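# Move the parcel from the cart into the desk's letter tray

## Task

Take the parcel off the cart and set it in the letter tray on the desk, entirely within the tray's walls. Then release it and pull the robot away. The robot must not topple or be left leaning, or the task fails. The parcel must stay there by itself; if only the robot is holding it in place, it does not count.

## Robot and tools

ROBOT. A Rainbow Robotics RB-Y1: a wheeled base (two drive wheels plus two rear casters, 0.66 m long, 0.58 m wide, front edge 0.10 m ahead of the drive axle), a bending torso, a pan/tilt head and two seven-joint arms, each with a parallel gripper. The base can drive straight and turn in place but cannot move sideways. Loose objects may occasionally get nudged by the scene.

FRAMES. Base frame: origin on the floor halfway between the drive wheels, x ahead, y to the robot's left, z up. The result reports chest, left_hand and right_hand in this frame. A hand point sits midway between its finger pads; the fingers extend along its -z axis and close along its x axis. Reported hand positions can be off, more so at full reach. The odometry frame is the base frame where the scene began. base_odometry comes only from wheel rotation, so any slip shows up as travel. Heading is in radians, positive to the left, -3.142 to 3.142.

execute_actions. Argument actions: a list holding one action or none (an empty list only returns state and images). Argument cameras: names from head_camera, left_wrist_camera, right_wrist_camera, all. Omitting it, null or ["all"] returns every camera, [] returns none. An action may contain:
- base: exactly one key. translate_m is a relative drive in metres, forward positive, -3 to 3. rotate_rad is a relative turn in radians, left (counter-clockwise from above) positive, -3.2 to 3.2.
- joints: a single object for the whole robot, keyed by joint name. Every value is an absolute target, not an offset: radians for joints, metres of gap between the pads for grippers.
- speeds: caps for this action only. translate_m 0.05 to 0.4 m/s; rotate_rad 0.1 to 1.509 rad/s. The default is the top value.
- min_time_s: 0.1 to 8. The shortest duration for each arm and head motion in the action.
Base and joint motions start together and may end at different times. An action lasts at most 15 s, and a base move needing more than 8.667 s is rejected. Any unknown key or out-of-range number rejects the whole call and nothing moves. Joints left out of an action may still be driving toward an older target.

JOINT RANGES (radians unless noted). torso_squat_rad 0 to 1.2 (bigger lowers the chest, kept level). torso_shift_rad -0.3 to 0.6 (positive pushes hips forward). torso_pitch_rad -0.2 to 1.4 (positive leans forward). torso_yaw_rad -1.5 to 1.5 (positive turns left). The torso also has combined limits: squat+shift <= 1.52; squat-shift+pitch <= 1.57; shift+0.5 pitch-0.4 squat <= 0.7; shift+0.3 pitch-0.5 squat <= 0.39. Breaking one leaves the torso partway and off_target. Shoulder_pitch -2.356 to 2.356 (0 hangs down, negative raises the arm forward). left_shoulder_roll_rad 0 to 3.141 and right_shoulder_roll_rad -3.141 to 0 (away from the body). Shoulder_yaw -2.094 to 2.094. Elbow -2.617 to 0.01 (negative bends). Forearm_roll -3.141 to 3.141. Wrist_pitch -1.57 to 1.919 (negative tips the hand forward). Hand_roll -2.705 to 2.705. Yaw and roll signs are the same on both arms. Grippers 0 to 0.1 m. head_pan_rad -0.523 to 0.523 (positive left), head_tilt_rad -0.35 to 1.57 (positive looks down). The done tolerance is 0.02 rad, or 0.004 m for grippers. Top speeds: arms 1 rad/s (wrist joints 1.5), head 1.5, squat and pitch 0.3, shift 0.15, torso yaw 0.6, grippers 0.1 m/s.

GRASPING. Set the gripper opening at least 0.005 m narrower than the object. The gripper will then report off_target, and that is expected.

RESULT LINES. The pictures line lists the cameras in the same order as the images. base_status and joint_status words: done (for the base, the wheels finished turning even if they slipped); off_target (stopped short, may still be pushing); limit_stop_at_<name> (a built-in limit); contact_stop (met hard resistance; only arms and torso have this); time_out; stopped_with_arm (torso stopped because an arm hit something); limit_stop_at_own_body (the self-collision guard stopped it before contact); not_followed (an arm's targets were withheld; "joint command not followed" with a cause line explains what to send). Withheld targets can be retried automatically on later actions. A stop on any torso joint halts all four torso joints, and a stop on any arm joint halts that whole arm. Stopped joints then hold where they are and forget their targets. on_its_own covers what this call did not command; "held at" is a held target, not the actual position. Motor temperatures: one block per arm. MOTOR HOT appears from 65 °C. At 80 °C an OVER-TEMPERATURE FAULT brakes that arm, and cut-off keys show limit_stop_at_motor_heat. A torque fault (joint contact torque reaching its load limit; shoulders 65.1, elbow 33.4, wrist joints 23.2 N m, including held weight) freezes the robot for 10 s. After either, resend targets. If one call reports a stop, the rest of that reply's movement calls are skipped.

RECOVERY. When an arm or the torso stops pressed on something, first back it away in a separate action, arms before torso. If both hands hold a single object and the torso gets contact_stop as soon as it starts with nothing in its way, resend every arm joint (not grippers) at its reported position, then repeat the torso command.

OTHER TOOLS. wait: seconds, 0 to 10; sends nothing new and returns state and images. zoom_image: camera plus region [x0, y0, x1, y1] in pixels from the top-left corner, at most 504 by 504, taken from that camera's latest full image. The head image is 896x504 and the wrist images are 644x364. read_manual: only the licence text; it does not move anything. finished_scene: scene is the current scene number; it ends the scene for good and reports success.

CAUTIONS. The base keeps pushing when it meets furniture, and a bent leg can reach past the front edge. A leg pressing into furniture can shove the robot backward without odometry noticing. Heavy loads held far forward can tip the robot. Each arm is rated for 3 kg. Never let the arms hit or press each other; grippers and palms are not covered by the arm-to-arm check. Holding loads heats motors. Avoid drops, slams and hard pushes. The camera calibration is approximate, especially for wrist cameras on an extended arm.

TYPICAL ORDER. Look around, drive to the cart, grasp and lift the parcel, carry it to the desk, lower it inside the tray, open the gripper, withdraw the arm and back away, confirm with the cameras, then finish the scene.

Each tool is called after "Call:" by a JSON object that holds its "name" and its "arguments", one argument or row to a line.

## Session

Call:
{"name": "execute_actions", "arguments": {
  "actions": []
}}

Scene clock: 0.00 s.
Motor temperatures (°C, as the motors report them): left_arm=[31 31 33 33 33 35 33] | right_arm=[34 28 32 28 40 33 31]
base_odometry: x=+0.000 y=+0.000 heading=+0.000 (m, m, rad; odometry frame)
base_status: not commanded
joint_positions: torso_squat_rad=+0.350 torso_shift_rad=+0.000 torso_pitch_rad=+0.000 torso_yaw_rad=+0.001 left_shoulder_pitch_rad=+0.032 left_shoulder_roll_rad=+0.008 left_shoulder_yaw_rad=+0.024 left_elbow_rad=-0.154 left_forearm_roll_rad=-0.020 left_wrist_pitch_rad=+0.010 left_hand_roll_rad=-0.031 left_gripper_m=+0.100 right_shoulder_pitch_rad=+0.014 right_shoulder_roll_rad=-0.042 right_shoulder_yaw_rad=-0.009 right_elbow_rad=-0.291 right_forearm_roll_rad=-0.018 right_wrist_pitch_rad=+0.007 right_hand_roll_rad=+0.045 right_gripper_m=+0.099 head_pan_rad=+0.000 head_tilt_rad=+0.400
joint_status: not commanded
chest: x=-0.2284 y=-0.0004 z=+1.2475 quat_wxyz=(+1.000, +0.000, +0.000, +0.000) (m; base frame)
left_hand: x=-0.1784 y=+0.2287 z=+0.5640 quat_wxyz=(+0.998, +0.007, -0.057, -0.008) (m; base frame)
right_hand: x=-0.0982 y=-0.2534 z=+0.5749 quat_wxyz=(+0.990, -0.023, -0.135, +0.010) (m; base frame)
pictures: head_camera, left_wrist_camera, right_wrist_camera
camera_calibration (this result's frames):
head_camera: T_world_to_cam=[[0.0229678, -0.998799, 0.0432802, -0.0580153], [-0.352864, -0.0486044, -0.934411, 1.33931], [0.935393, 0.00618932, -0.353557, 0.645891], [0, 0, 0, 1]] pos_world=[-0.130235, 0.00315317, 1.48234]
left_wrist_camera: T_world_to_cam=[[0.99062, 0.0269999, 0.133952, 0.0954326], [-0.0615674, -0.786955, 0.613931, -0.148927], [0.121991, -0.61642, -0.777911, 0.68829], [0, 0, 0, 1]] pos_world=[-0.187671, 0.3045, 0.614076]
right_wrist_camera: T_world_to_cam=[[-0.964172, -0.0426814, -0.261821, 0.0431857], [-0.190898, 0.796958, 0.573075, -0.116511], [0.184201, 0.602524, -0.776553, 0.704962], [0, 0, 0, 1]] pos_world=[-0.110458, -0.33006, 0.625517]
Images, in order (width x height): head_camera 896x504, left_wrist_camera 644x364, right_wrist_camera 644x364.

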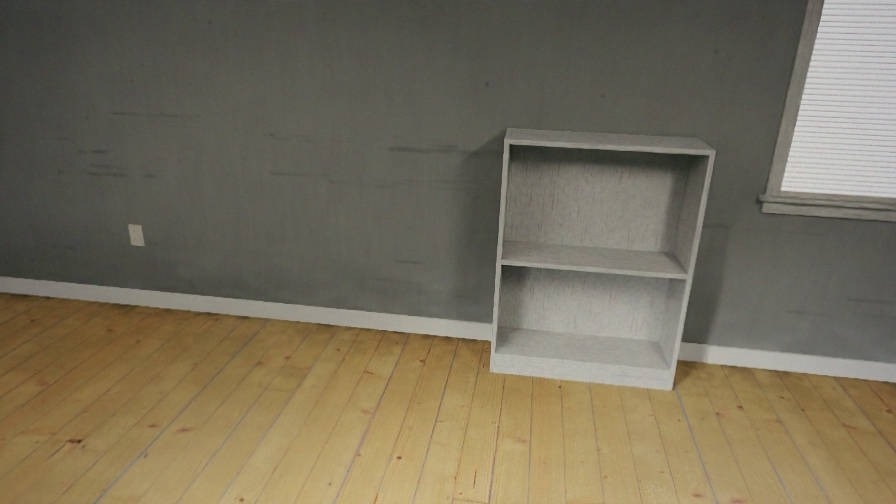

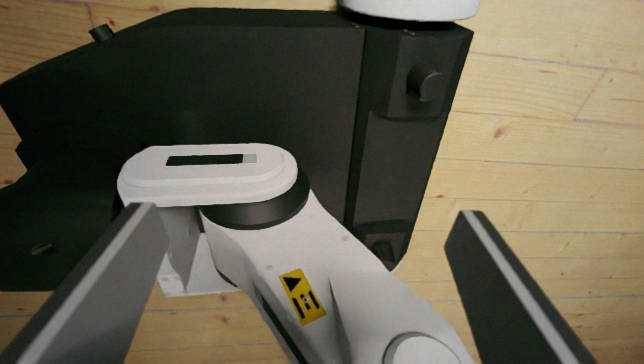

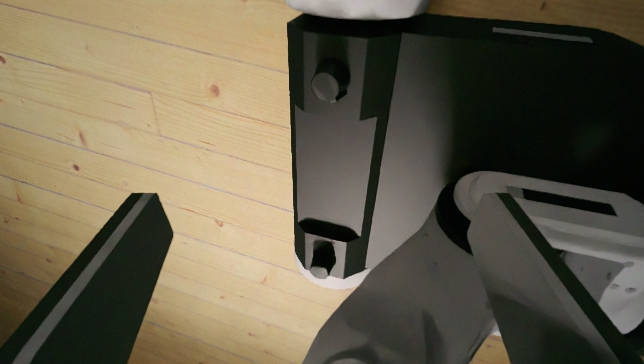

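Call:
{"name": "execute_actions", "arguments": {
  "actions": [
    {"base":{"rotate_rad":1.9},"joints":{"head_pan_rad":-0.5,"head_tilt_rad":0.5}}
  ],
  "cameras": ["head_camera"]
}}

Call:
{"name": "execute_actions", "arguments": {
  "actions": [
    {"base":{"rotate_rad":0.4},"joints":{"head_pan_rad":0.5}}
  ],
  "cameras": ["head_camera"]
}}

Scene clock: 7.50 s.
Motor temperatures (°C, as the motors report them): left_arm=[31 31 33 33 33 35 33] | right_arm=[34 28 32 28 40 33 31]
base_odometry: x=+0.000 y=+0.000 heading=+1.899 (m, m, rad; odometry frame)
base_status: done
joint_positions: torso_squat_rad=+0.350 torso_shift_rad=-0.001 torso_pitch_rad=+0.000 torso_yaw_rad=+0.001 left_shoulder_pitch_rad=+0.032 left_shoulder_roll_rad=+0.008 left_shoulder_yaw_rad=+0.024 left_elbow_rad=-0.154 left_forearm_roll_rad=-0.020 left_wrist_pitch_rad=+0.010 left_hand_roll_rad=-0.031 left_gripper_m=+0.100 right_shoulder_pitch_rad=+0.014 right_shoulder_roll_rad=-0.042 right_shoulder_yaw_rad=-0.009 right_elbow_rad=-0.291 right_forearm_roll_rad=-0.018 right_wrist_pitch_rad=+0.007 right_hand_roll_rad=+0.045 right_gripper_m=+0.099 head_pan_rad=-0.500 head_tilt_rad=+0.500
joint_status: all done
chest: x=-0.2284 y=-0.0005 z=+1.2475 quat_wxyz=(+1.000, +0.000, +0.000, +0.000) (m; base frame)
left_hand: x=-0.1784 y=+0.2287 z=+0.5640 quat_wxyz=(+0.998, +0.007, -0.057, -0.008) (m; base frame)
right_hand: x=-0.0982 y=-0.2534 z=+0.5749 quat_wxyz=(+0.990, -0.023, -0.135, +0.010) (m; base frame)
pictures: head_camera
camera_calibration (this result's frames):
head_camera: T_world_to_cam=[[-0.454908, -0.889601, 0.0408462, -0.153105], [-0.413871, 0.17058, -0.894211, 1.26864], [0.788524, -0.423689, -0.445778, 0.74885], [0, 0, 0, 1]] pos_world=[-0.135081, -0.0353274, 1.47451]
Images, in order (width x height): head_camera 896x504.

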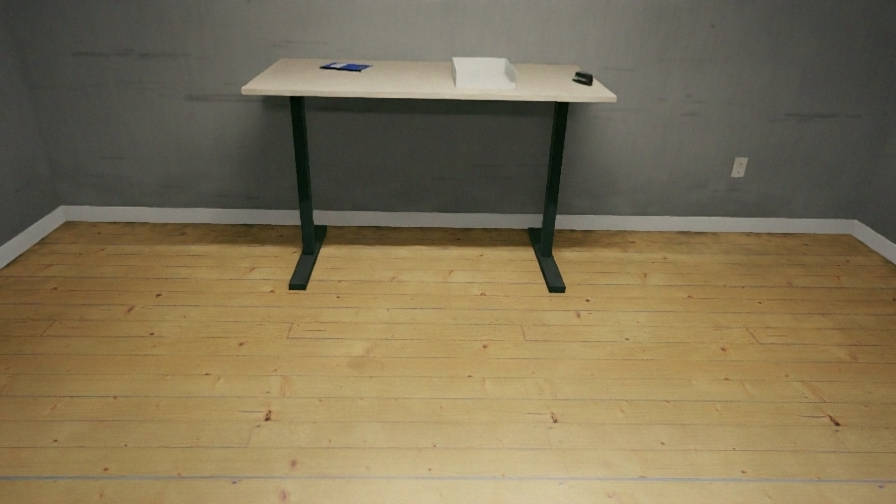

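Scene clock: 9.73 s.
Motor temperatures (°C, as the motors report them): left_arm=[31 31 33 33 33 35 33] | right_arm=[34 28 32 28 40 33 31]
base_odometry: x=+0.000 y=+0.000 heading=+2.299 (m, m, rad; odometry frame)
base_status: done
joint_positions: torso_squat_rad=+0.350 torso_shift_rad=-0.001 torso_pitch_rad=+0.000 torso_yaw_rad=+0.001 left_shoulder_pitch_rad=+0.032 left_shoulder_roll_rad=+0.008 left_shoulder_yaw_rad=+0.024 left_elbow_rad=-0.154 left_forearm_roll_rad=-0.020 left_wrist_pitch_rad=+0.010 left_hand_roll_rad=-0.031 left_gripper_m=+0.100 right_shoulder_pitch_rad=+0.014 right_shoulder_roll_rad=-0.042 right_shoulder_yaw_rad=-0.009 right_elbow_rad=-0.291 right_forearm_roll_rad=-0.018 right_wrist_pitch_rad=+0.007 right_hand_roll_rad=+0.045 right_gripper_m=+0.099 head_pan_rad=+0.500 head_tilt_rad=+0.500
joint_status: all done
chest: x=-0.2284 y=-0.0005 z=+1.2475 quat_wxyz=(+1.000, +0.000, +0.000, +0.000) (m; base frame)
left_hand: x=-0.1784 y=+0.2287 z=+0.5640 quat_wxyz=(+0.998, +0.007, -0.057, -0.008) (m; base frame)
right_hand: x=-0.0982 y=-0.2534 z=+0.5749 quat_wxyz=(+0.990, -0.023, -0.135, +0.010) (m; base frame)
pictures: head_camera
camera_calibration (this result's frames):
head_camera: T_world_to_cam=[[0.502643, -0.863522, 0.0409822, 0.0443585], [-0.366457, -0.255766, -0.894591, 1.27871], [0.782981, 0.434642, -0.445003, 0.747124], [0, 0, 0, 1]] pos_world=[-0.138688, 0.0406232, 1.47458]
Images, in order (width x height): head_camera 896x504.

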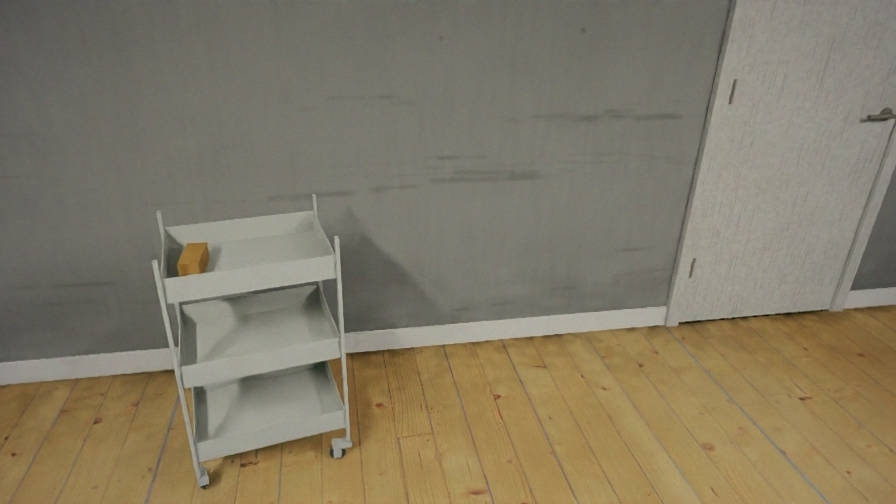

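Call:
{"name": "execute_actions", "arguments": {
  "actions": [
    {"base":{"rotate_rad":0.88},"joints":{"head_pan_rad":0,"head_tilt_rad":0.65,"torso_pitch_rad":0.3,"torso_squat_rad":0.1,"left_shoulder_pitch_rad":-1.2,"left_shoulder_roll_rad":0.218,"left_shoulder_yaw_rad":0.324,"left_elbow_rad":-0.9,"left_forearm_roll_rad":0,"left_wrist_pitch_rad":1.77,"left_hand_roll_rad":-1.6},"min_time_s":2.5}
  ],
  "cameras": []
}}

Call:
{"name": "execute_actions", "arguments": {
  "actions": [
    {"base":{"translate_m":0.98}}
  ],
  "cameras": ["head_camera","left_wrist_camera"]
}}

Scene clock: 36.03 s.
Motor temperatures (°C, as the motors report them): left_arm=[31 31 33 33 33 35 33] | right_arm=[34 28 32 28 40 33 31]
base_odometry: x=+0.000 y=+0.000 heading=-3.105 (m, m, rad; odometry frame)
base_status: done
joint_positions: torso_squat_rad=+0.100 torso_shift_rad=+0.000 torso_pitch_rad=+0.300 torso_yaw_rad=+0.001 left_shoulder_pitch_rad=-1.200 left_shoulder_roll_rad=+0.218 left_shoulder_yaw_rad=+0.324 left_elbow_rad=-0.900 left_forearm_roll_rad=+0.000 left_wrist_pitch_rad=+1.770 left_hand_roll_rad=-1.600 left_gripper_m=+0.100 right_shoulder_pitch_rad=+0.013 right_shoulder_roll_rad=-0.042 right_shoulder_yaw_rad=-0.009 right_elbow_rad=-0.291 right_forearm_roll_rad=-0.018 right_wrist_pitch_rad=+0.007 right_hand_roll_rad=+0.045 right_gripper_m=+0.099 head_pan_rad=+0.000 head_tilt_rad=+0.650
joint_status: all done
chest: x=-0.1369 y=-0.0005 z=+1.2726 quat_wxyz=(+0.989, +0.001, +0.149, +0.000) (m; base frame)
left_hand: x=+0.3778 y=+0.2203 z=+0.9891 quat_wxyz=(+0.697, +0.004, -0.002, -0.717) (m; base frame)
right_hand: x=-0.2113 y=-0.2534 z=+0.5916 quat_wxyz=(+1.000, -0.021, +0.014, +0.014) (m; base frame)
pictures: none
No camera images: the call's "cameras" was empty. Leave "cameras" out to get every camera's image.

Scene clock: 39.83 s.
Motor temperatures (°C, as the motors report them): left_arm=[31 31 33 33 33 35 33] | right_arm=[34 28 32 28 40 33 31]
base_odometry: x=-0.979 y=-0.036 heading=-3.105 (m, m, rad; odometry frame)
base_status: done
joint_positions: torso_squat_rad=+0.100 torso_shift_rad=-0.001 torso_pitch_rad=+0.300 torso_yaw_rad=+0.001 left_shoulder_pitch_rad=-1.200 left_shoulder_roll_rad=+0.218 left_shoulder_yaw_rad=+0.324 left_elbow_rad=-0.900 left_forearm_roll_rad=+0.000 left_wrist_pitch_rad=+1.770 left_hand_roll_rad=-1.600 left_gripper_m=+0.100 right_shoulder_pitch_rad=+0.013 right_shoulder_roll_rad=-0.042 right_shoulder_yaw_rad=-0.009 right_elbow_rad=-0.291 right_forearm_roll_rad=-0.018 right_wrist_pitch_rad=+0.007 right_hand_roll_rad=+0.045 right_gripper_m=+0.099 head_pan_rad=+0.000 head_tilt_rad=+0.650
joint_status: not commanded
chest: x=-0.1369 y=-0.0005 z=+1.2726 quat_wxyz=(+0.989, +0.001, +0.149, +0.000) (m; base frame)
left_hand: x=+0.3778 y=+0.2203 z=+0.9891 quat_wxyz=(+0.697, +0.004, -0.002, -0.717) (m; base frame)
right_hand: x=-0.2112 y=-0.2534 z=+0.5916 quat_wxyz=(+1.000, -0.021, +0.014, +0.014) (m; base frame)
pictures: head_camera, left_wrist_camera
camera_calibration (this result's frames):
head_camera: T_world_to_cam=[[0.0425669, -0.998782, 0.0249539, -0.0340918], [-0.789421, -0.0489321, -0.611898, 0.906393], [0.612374, 0.00634753, -0.790543, 1.12787], [0, 0, 0, 1]] pos_world=[0.0263008, 0.00314227, 1.4471]
left_wrist_camera: T_world_to_cam=[[0.0143245, -0.999741, 0.0176679, 0.197728], [-0.783959, -0.000261467, 0.620813, -0.289425], [-0.620648, -0.0227437, -0.78376, 1.10152], [0, 0, 0, 1]] pos_world=[0.453925, 0.222654, 1.03951]
Images, in order (width x height): head_camera 896x504, left_wrist_camera 644x364.

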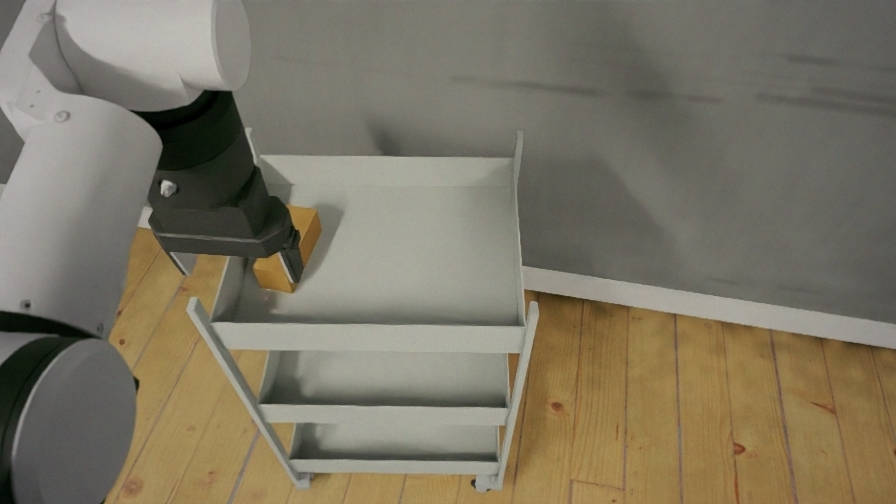

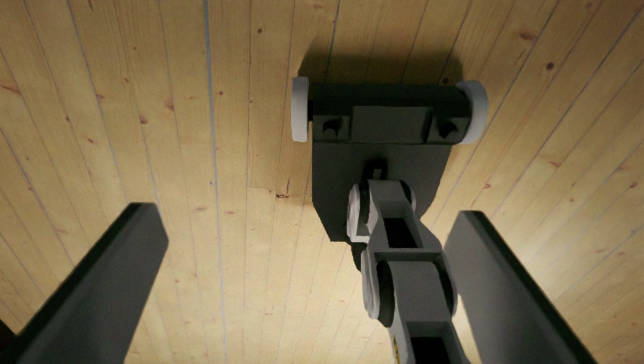

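Call:
{"name": "execute_actions", "arguments": {
  "actions": [
    {"base":{"translate_m":0.22},"joints":{"head_tilt_rad":0.8,"torso_shift_rad":0.08,"torso_yaw_rad":0.055,"torso_squat_rad":0.4,"left_elbow_rad":-0.4,"left_wrist_pitch_rad":1.27,"left_hand_roll_rad":-1.85},"min_time_s":2.5}
  ],
  "cameras": ["head_camera","left_wrist_camera"]
}}

Scene clock: 47.30 s.
Motor temperatures (°C, as the motors report them): left_arm=[32 31 33 33 33 35 33] | right_arm=[34 28 32 28 40 33 31]
base_odometry: x=-1.199 y=-0.044 heading=-3.105 (m, m, rad; odometry frame)
base_status: done
joint_positions: torso_squat_rad=+0.400 torso_shift_rad=+0.080 torso_pitch_rad=+0.300 torso_yaw_rad=+0.055 left_shoulder_pitch_rad=-1.200 left_shoulder_roll_rad=+0.218 left_shoulder_yaw_rad=+0.324 left_elbow_rad=-0.400 left_forearm_roll_rad=+0.000 left_wrist_pitch_rad=+1.270 left_hand_roll_rad=-1.850 left_gripper_m=+0.100 right_shoulder_pitch_rad=+0.013 right_shoulder_roll_rad=-0.042 right_shoulder_yaw_rad=-0.009 right_elbow_rad=-0.291 right_forearm_roll_rad=-0.018 right_wrist_pitch_rad=+0.007 right_hand_roll_rad=+0.045 right_gripper_m=+0.099 head_pan_rad=+0.000 head_tilt_rad=+0.800
joint_status: all done
chest: x=-0.0850 y=-0.0005 z=+1.2188 quat_wxyz=(+0.988, +0.005, +0.149, +0.027) (m; base frame)
left_hand: x=+0.3970 y=+0.2522 z=+0.8133 quat_wxyz=(+0.622, +0.009, +0.004, -0.783) (m; base frame)
right_hand: x=-0.1464 y=-0.2460 z=+0.5338 quat_wxyz=(+0.999, -0.014, +0.014, +0.039) (m; base frame)
pictures: head_camera, left_wrist_camera
camera_calibration (this result's frames):
head_camera: T_world_to_cam=[[0.0975025, -0.995232, 0.00248106, -0.00194529], [-0.868471, -0.0863007, -0.48817, 0.740446], [0.486057, 0.0454431, -0.872745, 1.16828], [0, 0, 0, 1]] pos_world=[0.0753948, 0.00887475, 1.38108]
left_wrist_camera: T_world_to_cam=[[-0.182994, -0.983114, -0.000182288, 0.321148], [-0.76842, 0.142916, 0.623783, -0.209936], [-0.613224, 0.114289, -0.781597, 0.937053], [0, 0, 0, 1]] pos_world=[0.472073, 0.238633, 0.863411]
Images, in order (width x height): head_camera 896x504, left_wrist_camera 644x364.

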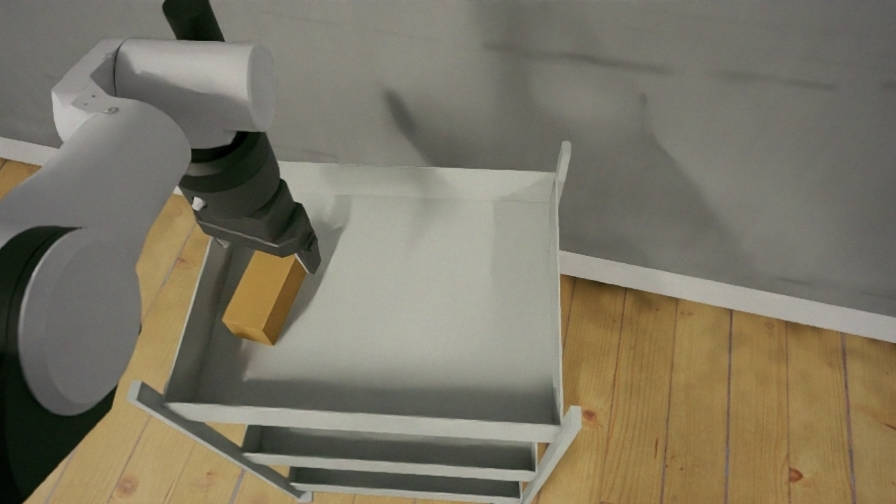

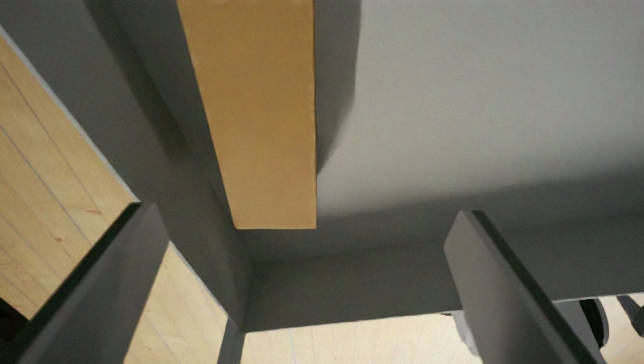

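Call:
{"name": "execute_actions", "arguments": {
  "actions": [
    {"joints":{"torso_yaw_rad":0.09,"torso_squat_rad":0.52,"left_hand_roll_rad":-1.89,"left_gripper_m":0.08}}
  ],
  "cameras": ["left_wrist_camera"]
}}

Scene clock: 52.47 s.
Motor temperatures (°C, as the motors report them): left_arm=[32 31 33 33 33 35 33] | right_arm=[34 28 32 28 40 33 31]
base_odometry: x=-1.199 y=-0.044 heading=-3.105 (m, m, rad; odometry frame)
base_status: not commanded
joint_positions: torso_squat_rad=+0.520 torso_shift_rad=+0.080 torso_pitch_rad=+0.300 torso_yaw_rad=+0.090 left_shoulder_pitch_rad=-1.200 left_shoulder_roll_rad=+0.218 left_shoulder_yaw_rad=+0.324 left_elbow_rad=-0.400 left_forearm_roll_rad=+0.000 left_wrist_pitch_rad=+1.270 left_hand_roll_rad=-1.890 left_gripper_m=+0.080 right_shoulder_pitch_rad=+0.013 right_shoulder_roll_rad=-0.042 right_shoulder_yaw_rad=-0.009 right_elbow_rad=-0.291 right_forearm_roll_rad=-0.018 right_wrist_pitch_rad=+0.007 right_hand_roll_rad=+0.045 right_gripper_m=+0.099 head_pan_rad=+0.000 head_tilt_rad=+0.800
joint_status: all done
chest: x=-0.0881 y=-0.0004 z=+1.1817 quat_wxyz=(+0.988, +0.007, +0.149, +0.044) (m; base frame)
left_hand: x=+0.3852 y=+0.2724 z=+0.7789 quat_wxyz=(+0.620, +0.012, +0.009, -0.785) (m; base frame)
right_hand: x=-0.1412 y=-0.2408 z=+0.4941 quat_wxyz=(+0.998, -0.009, +0.013, +0.056) (m; base frame)
pictures: left_wrist_camera
camera_calibration (this result's frames):
left_wrist_camera: T_world_to_cam=[[-0.189431, -0.981838, -0.0105208, 0.348991], [-0.767005, 0.141276, 0.625895, -0.202194], [-0.613041, 0.126634, -0.779836, 0.895883], [0, 0, 0, 1]] pos_world=[0.460239, 0.257768, 0.828865]
Images, in order (width x height): left_wrist_camera 644x364.

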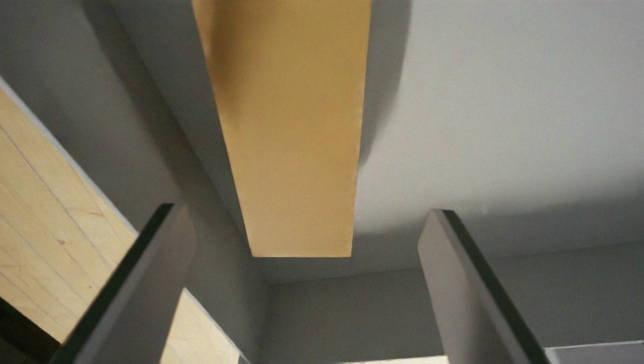

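Call:
{"name": "execute_actions", "arguments": {
  "actions": [
    {"joints":{"torso_yaw_rad":0.102,"torso_squat_rad":0.67,"torso_shift_rad":0.09}}
  ],
  "cameras": ["head_camera","left_wrist_camera"]
}}

Scene clock: 56.43 s.
Motor temperatures (°C, as the motors report them): left_arm=[32 31 33 33 33 35 33] | right_arm=[34 28 32 28 40 33 31]
base_odometry: x=-1.199 y=-0.044 heading=-3.105 (m, m, rad; odometry frame)
base_status: not commanded
joint_positions: torso_squat_rad=+0.670 torso_shift_rad=+0.090 torso_pitch_rad=+0.300 torso_yaw_rad=+0.102 left_shoulder_pitch_rad=-1.200 left_shoulder_roll_rad=+0.218 left_shoulder_yaw_rad=+0.324 left_elbow_rad=-0.400 left_forearm_roll_rad=+0.000 left_wrist_pitch_rad=+1.270 left_hand_roll_rad=-1.890 left_gripper_m=+0.080 right_shoulder_pitch_rad=+0.013 right_shoulder_roll_rad=-0.042 right_shoulder_yaw_rad=-0.009 right_elbow_rad=-0.291 right_forearm_roll_rad=-0.018 right_wrist_pitch_rad=+0.007 right_hand_roll_rad=+0.045 right_gripper_m=+0.099 head_pan_rad=+0.000 head_tilt_rad=+0.800
joint_status: all done
chest: x=-0.0873 y=-0.0004 z=+1.1226 quat_wxyz=(+0.987, +0.008, +0.149, +0.050) (m; base frame)
left_hand: x=+0.3828 y=+0.2792 z=+0.7208 quat_wxyz=(+0.624, +0.013, +0.010, -0.781) (m; base frame)
right_hand: x=-0.1377 y=-0.2389 z=+0.4342 quat_wxyz=(+0.998, -0.007, +0.013, +0.062) (m; base frame)
pictures: head_camera, left_wrist_camera
camera_calibration (this result's frames):
head_camera: T_world_to_cam=[[0.142059, -0.989794, -0.0112771, 0.0178788], [-0.863804, -0.118397, -0.489719, 0.693642], [0.483386, 0.0793101, -0.871807, 1.08414], [0, 0, 0, 1]] pos_world=[0.0725705, 0.0138376, 1.28506]
left_wrist_camera: T_world_to_cam=[[-0.17818, -0.983899, -0.0139717, 0.353391], [-0.768512, 0.130279, 0.626432, -0.165353], [-0.614526, 0.122355, -0.779351, 0.849624], [0, 0, 0, 1]] pos_world=[0.458007, 0.265287, 0.770675]
Images, in order (width x height): head_camera 896x504, left_wrist_camera 644x364.

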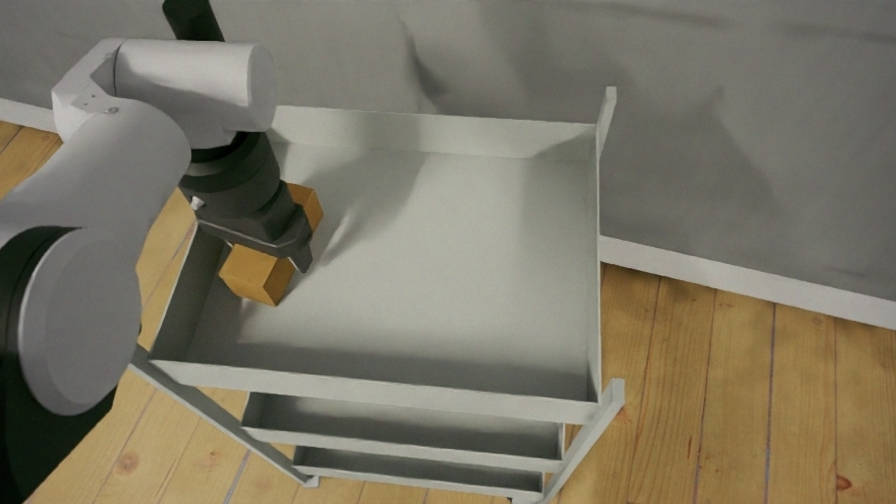

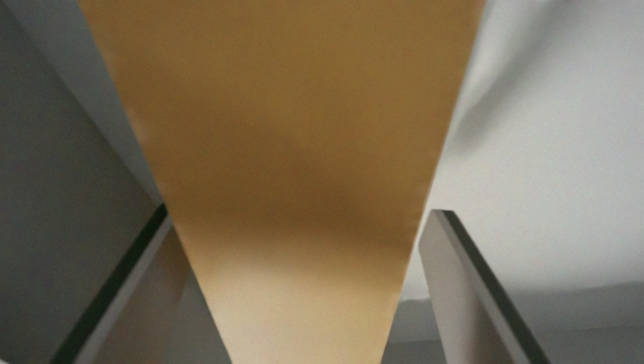

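Call:
{"name": "execute_actions", "arguments": {
  "actions": [
    {"joints":{"left_gripper_m":0.035}}
  ],
  "cameras": []
}}

Call:
{"name": "execute_actions", "arguments": {
  "actions": [
    {"joints":{"torso_squat_rad":0.1,"torso_shift_rad":0}}
  ],
  "cameras": ["head_camera"]
}}

Call:
{"name": "execute_actions", "arguments": {
  "actions": [
    {"base":{"translate_m":-0.5},"joints":{"torso_yaw_rad":0,"torso_pitch_rad":0.15,"left_shoulder_pitch_rad":-1.6,"left_shoulder_roll_rad":0.359,"left_shoulder_yaw_rad":0.349,"left_wrist_pitch_rad":1.8,"left_hand_roll_rad":-1.2,"head_tilt_rad":0.35},"min_time_s":2}
  ],
  "cameras": []
}}

Call:
{"name": "execute_actions", "arguments": {
  "actions": [
    {"base":{"rotate_rad":-2.165}}
  ],
  "cameras": []
}}

Call:
{"name": "execute_actions", "arguments": {
  "actions": [
    {"base":{"translate_m":2.0},"joints":{"torso_yaw_rad":0.3,"head_pan_rad":-0.2}}
  ],
  "cameras": ["head_camera"]
}}

Scene clock: 64.53 s.
Motor temperatures (°C, as the motors report them): left_arm=[32 31 33 33 33 35 33] | right_arm=[34 28 32 28 40 33 31]
base_odometry: x=-1.199 y=-0.044 heading=-3.105 (m, m, rad; odometry frame)
base_status: not commanded
joint_positions: torso_squat_rad=+0.670 torso_shift_rad=+0.090 torso_pitch_rad=+0.300 torso_yaw_rad=+0.102 left_shoulder_pitch_rad=-1.200 left_shoulder_roll_rad=+0.218 left_shoulder_yaw_rad=+0.324 left_elbow_rad=-0.400 left_forearm_roll_rad=+0.000 left_wrist_pitch_rad=+1.270 left_hand_roll_rad=-1.890 left_gripper_m=+0.052 right_shoulder_pitch_rad=+0.013 right_shoulder_roll_rad=-0.042 right_shoulder_yaw_rad=-0.009 right_elbow_rad=-0.291 right_forearm_roll_rad=-0.018 right_wrist_pitch_rad=+0.007 right_hand_roll_rad=+0.045 right_gripper_m=+0.099 head_pan_rad=+0.000 head_tilt_rad=+0.800
joint_status: left_gripper_m off_target (ended at +0.052, target +0.035)
chest: x=-0.0873 y=-0.0004 z=+1.1226 quat_wxyz=(+0.987, +0.008, +0.149, +0.050) (m; base frame)
left_hand: x=+0.3828 y=+0.2792 z=+0.7208 quat_wxyz=(+0.624, +0.013, +0.010, -0.781) (m; base frame)
right_hand: x=-0.1377 y=-0.2389 z=+0.4342 quat_wxyz=(+0.998, -0.007, +0.013, +0.062) (m; base frame)
pictures: none
No camera images: the call's "cameras" was empty. Leave "cameras" out to get every camera's image.

Scene clock: 67.20 s.
Motor temperatures (°C, as the motors report them): left_arm=[32 31 33 33 33 35 33] | right_arm=[34 28 32 28 40 33 31]
base_odometry: x=-1.199 y=-0.044 heading=-3.105 (m, m, rad; odometry frame)
base_status: not commanded
joint_positions: torso_squat_rad=+0.100 torso_shift_rad=+0.000 torso_pitch_rad=+0.300 torso_yaw_rad=+0.102 left_shoulder_pitch_rad=-1.200 left_shoulder_roll_rad=+0.218 left_shoulder_yaw_rad=+0.324 left_elbow_rad=-0.400 left_forearm_roll_rad=+0.000 left_wrist_pitch_rad=+1.270 left_hand_roll_rad=-1.890 left_gripper_m=+0.052 right_shoulder_pitch_rad=+0.013 right_shoulder_roll_rad=-0.042 right_shoulder_yaw_rad=-0.009 right_elbow_rad=-0.291 right_forearm_roll_rad=-0.018 right_wrist_pitch_rad=+0.007 right_hand_roll_rad=+0.045 right_gripper_m=+0.099 head_pan_rad=+0.000 head_tilt_rad=+0.800
joint_status: all done
chest: x=-0.1366 y=-0.0005 z=+1.2726 quat_wxyz=(+0.987, +0.008, +0.149, +0.050) (m; base frame)
left_hand: x=+0.3334 y=+0.2791 z=+0.8707 quat_wxyz=(+0.624, +0.013, +0.010, -0.781) (m; base frame)
right_hand: x=-0.1871 y=-0.2390 z=+0.5842 quat_wxyz=(+0.998, -0.007, +0.013, +0.062) (m; base frame)
pictures: head_camera
camera_calibration (this result's frames):
head_camera: T_world_to_cam=[[0.142058, -0.989794, -0.0112993, 0.0265576], [-0.86388, -0.118398, -0.489584, 0.72436], [0.483249, 0.0793107, -0.871883, 1.23884], [0, 0, 0, 1]] pos_world=[0.0233174, 0.0137956, 1.43506]
Images, in order (width x height): head_camera 896x504.

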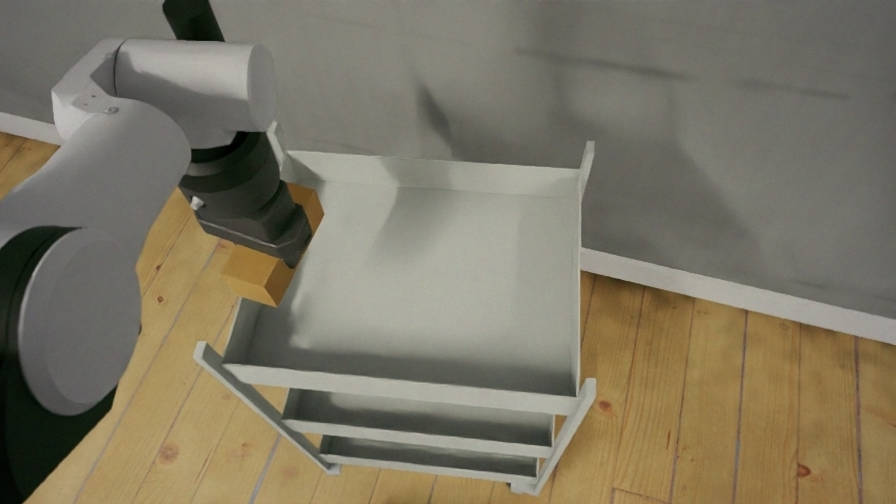

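Scene clock: 70.03 s.
Motor temperatures (°C, as the motors report them): left_arm=[32 31 33 33 33 35 33] | right_arm=[34 28 32 28 40 33 31]
base_odometry: x=-0.699 y=-0.026 heading=-3.104 (m, m, rad; odometry frame)
base_status: done
joint_positions: torso_squat_rad=+0.100 torso_shift_rad=+0.000 torso_pitch_rad=+0.150 torso_yaw_rad=+0.000 left_shoulder_pitch_rad=-1.600 left_shoulder_roll_rad=+0.359 left_shoulder_yaw_rad=+0.349 left_elbow_rad=-0.400 left_forearm_roll_rad=+0.000 left_wrist_pitch_rad=+1.800 left_hand_roll_rad=-1.200 left_gripper_m=+0.052 right_shoulder_pitch_rad=+0.014 right_shoulder_roll_rad=-0.042 right_shoulder_yaw_rad=-0.009 right_elbow_rad=-0.291 right_forearm_roll_rad=-0.018 right_wrist_pitch_rad=+0.007 right_hand_roll_rad=+0.045 right_gripper_m=+0.099 head_pan_rad=+0.000 head_tilt_rad=+0.350
joint_status: all done
chest: x=-0.1818 y=-0.0005 z=+1.2830 quat_wxyz=(+0.997, +0.000, +0.075, +0.000) (m; base frame)
left_hand: x=+0.3744 y=+0.2193 z=+1.1713 quat_wxyz=(+0.825, +0.015, -0.021, -0.565) (m; base frame)
right_hand: x=-0.1538 y=-0.2535 z=+0.5985 quat_wxyz=(+0.998, -0.022, -0.061, +0.011) (m; base frame)
pictures: none
No camera images: the call's "cameras" was empty. Leave "cameras" out to get every camera's image.

Scene clock: 74.53 s.
Motor temperatures (°C, as the motors report them): left_arm=[32 31 33 33 33 35 33] | right_arm=[34 28 32 28 40 33 31]
base_odometry: x=-0.699 y=-0.026 heading=+1.015 (m, m, rad; odometry frame)
base_status: done
joint_positions: torso_squat_rad=+0.100 torso_shift_rad=+0.000 torso_pitch_rad=+0.150 torso_yaw_rad=+0.000 left_shoulder_pitch_rad=-1.600 left_shoulder_roll_rad=+0.359 left_shoulder_yaw_rad=+0.349 left_elbow_rad=-0.400 left_forearm_roll_rad=+0.000 left_wrist_pitch_rad=+1.800 left_hand_roll_rad=-1.200 left_gripper_m=+0.052 right_shoulder_pitch_rad=+0.014 right_shoulder_roll_rad=-0.042 right_shoulder_yaw_rad=-0.009 right_elbow_rad=-0.291 right_forearm_roll_rad=-0.018 right_wrist_pitch_rad=+0.007 right_hand_roll_rad=+0.045 right_gripper_m=+0.099 head_pan_rad=+0.000 head_tilt_rad=+0.350
joint_status: not commanded
chest: x=-0.1818 y=-0.0004 z=+1.2830 quat_wxyz=(+0.997, +0.000, +0.075, +0.000) (m; base frame)
left_hand: x=+0.3744 y=+0.2193 z=+1.1713 quat_wxyz=(+0.825, +0.015, -0.021, -0.565) (m; base frame)
right_hand: x=-0.1539 y=-0.2535 z=+0.5985 quat_wxyz=(+0.998, -0.022, -0.061, +0.011) (m; base frame)
pictures: none
No camera images: the call's "cameras" was empty. Leave "cameras" out to get every camera's image.

Scene clock: 81.10 s.
Motor temperatures (°C, as the motors report them): left_arm=[32 31 33 33 33 35 33] | right_arm=[34 28 32 28 40 33 31]
base_odometry: x=+0.356 y=+1.673 heading=+1.015 (m, m, rad; odometry frame)
base_status: done
joint_positions: torso_squat_rad=+0.100 torso_shift_rad=+0.000 torso_pitch_rad=+0.150 torso_yaw_rad=+0.300 left_shoulder_pitch_rad=-1.600 left_shoulder_roll_rad=+0.359 left_shoulder_yaw_rad=+0.349 left_elbow_rad=-0.400 left_forearm_roll_rad=+0.000 left_wrist_pitch_rad=+1.800 left_hand_roll_rad=-1.200 left_gripper_m=+0.052 right_shoulder_pitch_rad=+0.013 right_shoulder_roll_rad=-0.042 right_shoulder_yaw_rad=-0.009 right_elbow_rad=-0.291 right_forearm_roll_rad=-0.018 right_wrist_pitch_rad=+0.007 right_hand_roll_rad=+0.045 right_gripper_m=+0.099 head_pan_rad=-0.200 head_tilt_rad=+0.350
joint_status: all done
chest: x=-0.1817 y=-0.0004 z=+1.2830 quat_wxyz=(+0.986, +0.012, +0.074, +0.149) (m; base frame)
left_hand: x=+0.2853 y=+0.3770 z=+1.1849 quat_wxyz=(+0.899, +0.036, -0.006, -0.437) (m; base frame)
right_hand: x=-0.0854 y=-0.2038 z=+0.5882 quat_wxyz=(+0.985, +0.009, -0.064, +0.157) (m; base frame)
pictures: head_camera
camera_calibration (this result's frames):
head_camera: T_world_to_cam=[[0.12483, -0.991839, 0.0259546, -0.0156604], [-0.43854, -0.078621, -0.895266, 1.32544], [0.89, 0.100374, -0.444775, 0.714333], [0, 0, 0, 1]] pos_world=[-0.0525419, 0.0169745, 1.50475]
Images, in order (width x height): head_camera 896x504.

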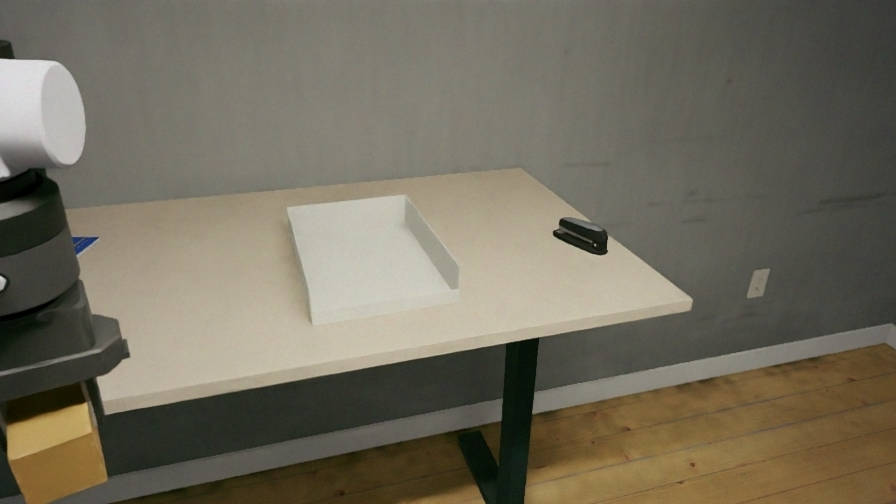

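Call:
{"name": "execute_actions", "arguments": {
  "actions": [
    {"base":{"translate_m":0.62},"joints":{"torso_yaw_rad":0.12,"head_pan_rad":0.2,"head_tilt_rad":0.7,"left_elbow_rad":-0.1,"left_wrist_pitch_rad":1.55,"left_hand_roll_rad":-1.29,"torso_squat_rad":0.2},"min_time_s":2.5}
  ],
  "cameras": ["head_camera"]
}}

Scene clock: 90.90 s.
Motor temperatures (°C, as the motors report them): left_arm=[32 31 33 33 33 35 33] | right_arm=[34 28 32 28 40 33 31]
base_odometry: x=+0.683 y=+2.200 heading=+1.014 (m, m, rad; odometry frame)
base_status: done
joint_positions: torso_squat_rad=+0.200 torso_shift_rad=+0.000 torso_pitch_rad=+0.150 torso_yaw_rad=+0.120 left_shoulder_pitch_rad=-1.600 left_shoulder_roll_rad=+0.359 left_shoulder_yaw_rad=+0.349 left_elbow_rad=-0.100 left_forearm_roll_rad=+0.000 left_wrist_pitch_rad=+1.550 left_hand_roll_rad=-1.290 left_gripper_m=+0.052 right_shoulder_pitch_rad=+0.013 right_shoulder_roll_rad=-0.042 right_shoulder_yaw_rad=-0.009 right_elbow_rad=-0.291 right_forearm_roll_rad=-0.018 right_wrist_pitch_rad=+0.007 right_hand_roll_rad=+0.045 right_gripper_m=+0.099 head_pan_rad=+0.200 head_tilt_rad=+0.700
joint_status: all done
chest: x=-0.1818 y=-0.0005 z=+1.2725 quat_wxyz=(+0.995, +0.005, +0.075, +0.060) (m; base frame)
left_hand: x=+0.3338 y=+0.2856 z=+1.0881 quat_wxyz=(+0.833, +0.008, +0.005, -0.553) (m; base frame)
right_hand: x=-0.1247 y=-0.2362 z=+0.5837 quat_wxyz=(+0.996, -0.010, -0.062, +0.070) (m; base frame)
pictures: head_camera
camera_calibration (this result's frames):
head_camera: T_world_to_cam=[[0.347788, -0.937412, -0.017377, 0.0731315], [-0.678443, -0.238829, -0.694748, 0.9909], [0.647115, 0.253414, -0.719043, 1.07974], [0, 0, 0, 1]] pos_world=[-0.0518833, 0.031588, 1.46608]
Images, in order (width x height): head_camera 896x504.

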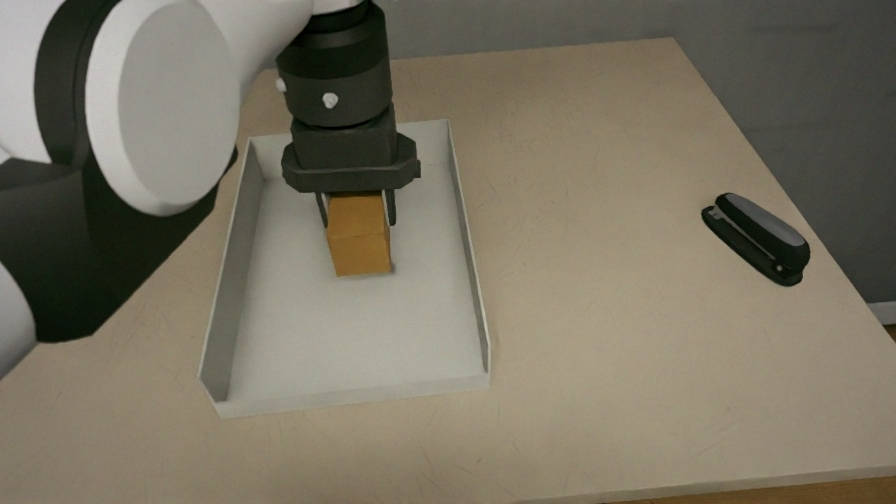

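Call:
{"name": "execute_actions", "arguments": {
  "actions": [
    {"joints":{"torso_squat_rad":0.49}}
  ],
  "cameras": ["head_camera","left_wrist_camera"]
}}

Scene clock: 96.87 s.
Motor temperatures (°C, as the motors report them): left_arm=[32 31 33 33 33 35 33] | right_arm=[34 28 32 28 40 33 31]
base_odometry: x=+0.683 y=+2.200 heading=+1.014 (m, m, rad; odometry frame)
base_status: not commanded
joint_positions: torso_squat_rad=+0.490 torso_shift_rad=+0.000 torso_pitch_rad=+0.150 torso_yaw_rad=+0.120 left_shoulder_pitch_rad=-1.600 left_shoulder_roll_rad=+0.359 left_shoulder_yaw_rad=+0.349 left_elbow_rad=-0.100 left_forearm_roll_rad=+0.000 left_wrist_pitch_rad=+1.550 left_hand_roll_rad=-1.290 left_gripper_m=+0.052 right_shoulder_pitch_rad=+0.013 right_shoulder_roll_rad=-0.042 right_shoulder_yaw_rad=-0.009 right_elbow_rad=-0.291 right_forearm_roll_rad=-0.018 right_wrist_pitch_rad=+0.007 right_hand_roll_rad=+0.045 right_gripper_m=+0.099 head_pan_rad=+0.200 head_tilt_rad=+0.700
joint_status: all done
chest: x=-0.1818 y=-0.0005 z=+1.2041 quat_wxyz=(+0.995, +0.005, +0.075, +0.060) (m; base frame)
left_hand: x=+0.3337 y=+0.2857 z=+1.0198 quat_wxyz=(+0.833, +0.008, +0.005, -0.553) (m; base frame)
right_hand: x=-0.1247 y=-0.2361 z=+0.5153 quat_wxyz=(+0.996, -0.010, -0.062, +0.070) (m; base frame)
pictures: head_camera, left_wrist_camera
camera_calibration (this result's frames):
head_camera: T_world_to_cam=[[0.347795, -0.93741, -0.0173249, 0.0719241], [-0.67835, -0.238838, -0.694837, 0.943453], [0.647209, 0.253413, -0.718959, 1.03052], [0, 0, 0, 1]] pos_world=[-0.0519849, 0.0316075, 1.39769]
left_wrist_camera: T_world_to_cam=[[0.427612, -0.903959, 0.00258101, 0.11329], [-0.709444, -0.333826, 0.620684, -0.272472], [-0.560211, -0.267243, -0.784056, 1.14969], [0, 0, 0, 1]] pos_world=[0.402323, 0.318699, 1.07025]
Images, in order (width x height): head_camera 896x504, left_wrist_camera 644x364.

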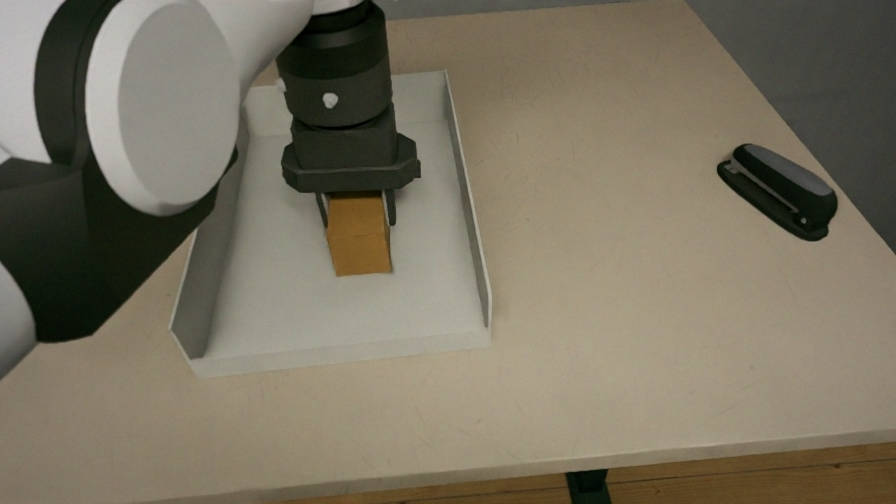

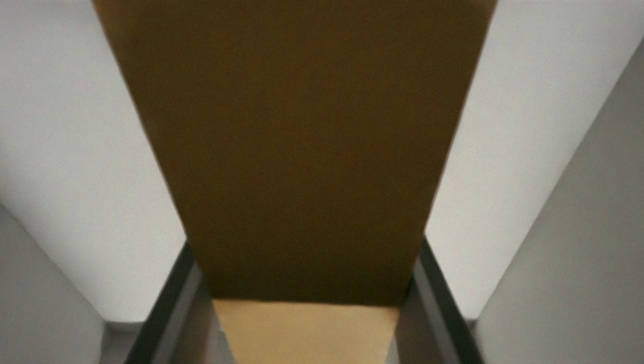

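Call:
{"name": "execute_actions", "arguments": {
  "actions": [
    {"joints":{"torso_squat_rad":0.53}}
  ],
  "cameras": ["head_camera"]
}}

Scene clock: 100.17 s.
Motor temperatures (°C, as the motors report them): left_arm=[32 31 33 33 33 35 33] | right_arm=[34 28 32 28 40 33 31]
base_odometry: x=+0.683 y=+2.200 heading=+1.014 (m, m, rad; odometry frame)
base_status: not commanded
joint_positions: torso_squat_rad=+0.530 torso_shift_rad=-0.001 torso_pitch_rad=+0.149 torso_yaw_rad=+0.120 left_shoulder_pitch_rad=-1.604 left_shoulder_roll_rad=+0.360 left_shoulder_yaw_rad=+0.349 left_elbow_rad=-0.101 left_forearm_roll_rad=+0.000 left_wrist_pitch_rad=+1.551 left_hand_roll_rad=-1.290 left_gripper_m=+0.052 right_shoulder_pitch_rad=+0.013 right_shoulder_roll_rad=-0.042 right_shoulder_yaw_rad=-0.009 right_elbow_rad=-0.291 right_forearm_roll_rad=-0.018 right_wrist_pitch_rad=+0.007 right_hand_roll_rad=+0.045 right_gripper_m=+0.099 head_pan_rad=+0.200 head_tilt_rad=+0.700
joint_status: all done
chest: x=-0.1825 y=-0.0006 z=+1.1904 quat_wxyz=(+0.995, +0.005, +0.074, +0.060) (m; base frame)
left_hand: x=+0.3344 y=+0.2856 z=+1.0092 quat_wxyz=(+0.833, +0.010, +0.003, -0.553) (m; base frame)
right_hand: x=-0.1245 y=-0.2360 z=+0.5016 quat_wxyz=(+0.996, -0.010, -0.063, +0.070) (m; base frame)
pictures: head_camera
camera_calibration (this result's frames):
head_camera: T_world_to_cam=[[0.347865, -0.937387, -0.0171972, 0.0716502], [-0.677451, -0.238638, -0.695781, 0.934749], [0.648112, 0.253688, -0.718048, 1.02027], [0, 0, 0, 1]] pos_world=[-0.0529274, 0.0314, 1.38422]
Images, in order (width x height): head_camera 896x504.

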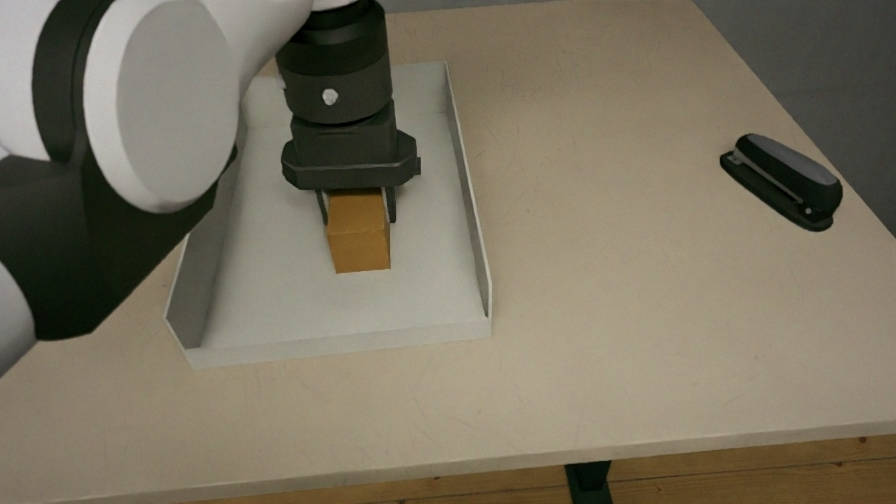

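Call:
{"name": "execute_actions", "arguments": {
  "actions": [
    {"joints":{"left_gripper_m":0.09,"torso_squat_rad":0.515}}
  ],
  "cameras": []
}}

Call:
{"name": "execute_actions", "arguments": {
  "actions": [
    {"joints":{"torso_squat_rad":0.25,"torso_pitch_rad":0.05}}
  ],
  "cameras": []
}}

Call:
{"name": "execute_actions", "arguments": {
  "actions": [
    {"base":{"translate_m":-0.55},"joints":{"head_tilt_rad":0.5,"head_pan_rad":-0.1,"torso_yaw_rad":0.4}}
  ],
  "cameras": ["head_camera"]
}}

Scene clock: 106.13 s.
Motor temperatures (°C, as the motors report them): left_arm=[32 31 33 33 33 35 33] | right_arm=[34 28 32 28 40 33 31]
base_odometry: x=+0.683 y=+2.199 heading=+1.014 (m, m, rad; odometry frame)
base_status: not commanded
joint_positions: torso_squat_rad=+0.515 torso_shift_rad=+0.000 torso_pitch_rad=+0.150 torso_yaw_rad=+0.120 left_shoulder_pitch_rad=-1.601 left_shoulder_roll_rad=+0.359 left_shoulder_yaw_rad=+0.349 left_elbow_rad=-0.100 left_forearm_roll_rad=+0.000 left_wrist_pitch_rad=+1.550 left_hand_roll_rad=-1.290 left_gripper_m=+0.090 right_shoulder_pitch_rad=+0.013 right_shoulder_roll_rad=-0.042 right_shoulder_yaw_rad=-0.009 right_elbow_rad=-0.291 right_forearm_roll_rad=-0.018 right_wrist_pitch_rad=+0.007 right_hand_roll_rad=+0.045 right_gripper_m=+0.099 head_pan_rad=+0.200 head_tilt_rad=+0.700
joint_status: all done
chest: x=-0.1818 y=-0.0005 z=+1.1956 quat_wxyz=(+0.995, +0.005, +0.075, +0.060) (m; base frame)
left_hand: x=+0.3340 y=+0.2857 z=+1.0118 quat_wxyz=(+0.833, +0.009, +0.005, -0.553) (m; base frame)
right_hand: x=-0.1247 y=-0.2361 z=+0.5068 quat_wxyz=(+0.996, -0.010, -0.062, +0.070) (m; base frame)
pictures: none
No camera images: the call's "cameras" was empty. Leave "cameras" out to get every camera's image.

Scene clock: 107.80 s.
Motor temperatures (°C, as the motors report them): left_arm=[32 31 33 33 33 35 33] | right_arm=[34 28 32 28 40 33 31]
base_odometry: x=+0.683 y=+2.199 heading=+1.014 (m, m, rad; odometry frame)
base_status: not commanded
joint_positions: torso_squat_rad=+0.250 torso_shift_rad=+0.000 torso_pitch_rad=+0.050 torso_yaw_rad=+0.120 left_shoulder_pitch_rad=-1.601 left_shoulder_roll_rad=+0.359 left_shoulder_yaw_rad=+0.349 left_elbow_rad=-0.100 left_forearm_roll_rad=+0.000 left_wrist_pitch_rad=+1.550 left_hand_roll_rad=-1.290 left_gripper_m=+0.090 right_shoulder_pitch_rad=+0.013 right_shoulder_roll_rad=-0.042 right_shoulder_yaw_rad=-0.009 right_elbow_rad=-0.291 right_forearm_roll_rad=-0.018 right_wrist_pitch_rad=+0.007 right_hand_roll_rad=+0.045 right_gripper_m=+0.099 head_pan_rad=+0.200 head_tilt_rad=+0.700
joint_status: all done
chest: x=-0.2126 y=-0.0005 z=+1.2678 quat_wxyz=(+0.998, +0.002, +0.025, +0.060) (m; base frame)
left_hand: x=+0.3189 y=+0.2857 z=+1.1361 quat_wxyz=(+0.832, +0.036, -0.037, -0.552) (m; base frame)
right_hand: x=-0.0870 y=-0.2361 z=+0.5881 quat_wxyz=(+0.991, -0.013, -0.112, +0.069) (m; base frame)
pictures: none
No camera images: the call's "cameras" was empty. Leave "cameras" out to get every camera's image.

Scene clock: 110.87 s.
Motor temperatures (°C, as the motors report them): left_arm=[32 31 33 33 33 35 33] | right_arm=[34 28 32 28 40 33 31]
base_odometry: x=+0.393 y=+1.733 heading=+1.013 (m, m, rad; odometry frame)
base_status: done
joint_positions: torso_squat_rad=+0.250 torso_shift_rad=+0.000 torso_pitch_rad=+0.050 torso_yaw_rad=+0.400 left_shoulder_pitch_rad=-1.600 left_shoulder_roll_rad=+0.359 left_shoulder_yaw_rad=+0.349 left_elbow_rad=-0.100 left_forearm_roll_rad=+0.000 left_wrist_pitch_rad=+1.550 left_hand_roll_rad=-1.290 left_gripper_m=+0.090 right_shoulder_pitch_rad=+0.014 right_shoulder_roll_rad=-0.042 right_shoulder_yaw_rad=-0.009 right_elbow_rad=-0.291 right_forearm_roll_rad=-0.018 right_wrist_pitch_rad=+0.007 right_hand_roll_rad=+0.045 right_gripper_m=+0.099 head_pan_rad=-0.100 head_tilt_rad=+0.500
joint_status: all done
chest: x=-0.2126 y=-0.0005 z=+1.2678 quat_wxyz=(+0.980, +0.005, +0.024, +0.199) (m; base frame)
left_hand: x=+0.2190 y=+0.4231 z=+1.1411 quat_wxyz=(+0.901, +0.047, -0.028, -0.431) (m; base frame)
right_hand: x=-0.0281 y=-0.1829 z=+0.5852 quat_wxyz=(+0.972, +0.009, -0.113, +0.206) (m; base frame)
pictures: head_camera
camera_calibration (this result's frames):
head_camera: T_world_to_cam=[[0.322035, -0.946403, 0.0248014, 0.0303267], [-0.454611, -0.177565, -0.872811, 1.25814], [0.830435, 0.269801, -0.487428, 0.805212], [0, 0, 0, 1]] pos_world=[-0.106477, 0.034856, 1.48985]
Images, in order (width x height): head_camera 896x504.

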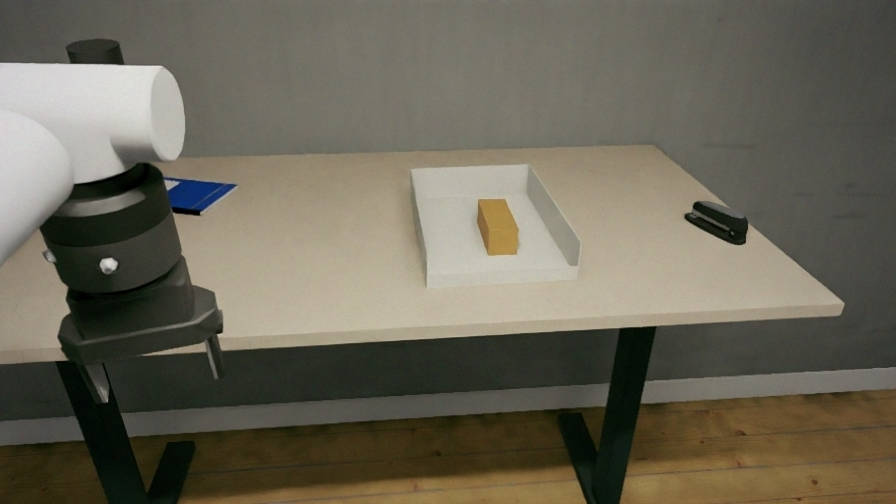

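Call:
{"name": "finished_scene", "arguments": {
  "scene": 2
}}

The scene is finished: the task was done.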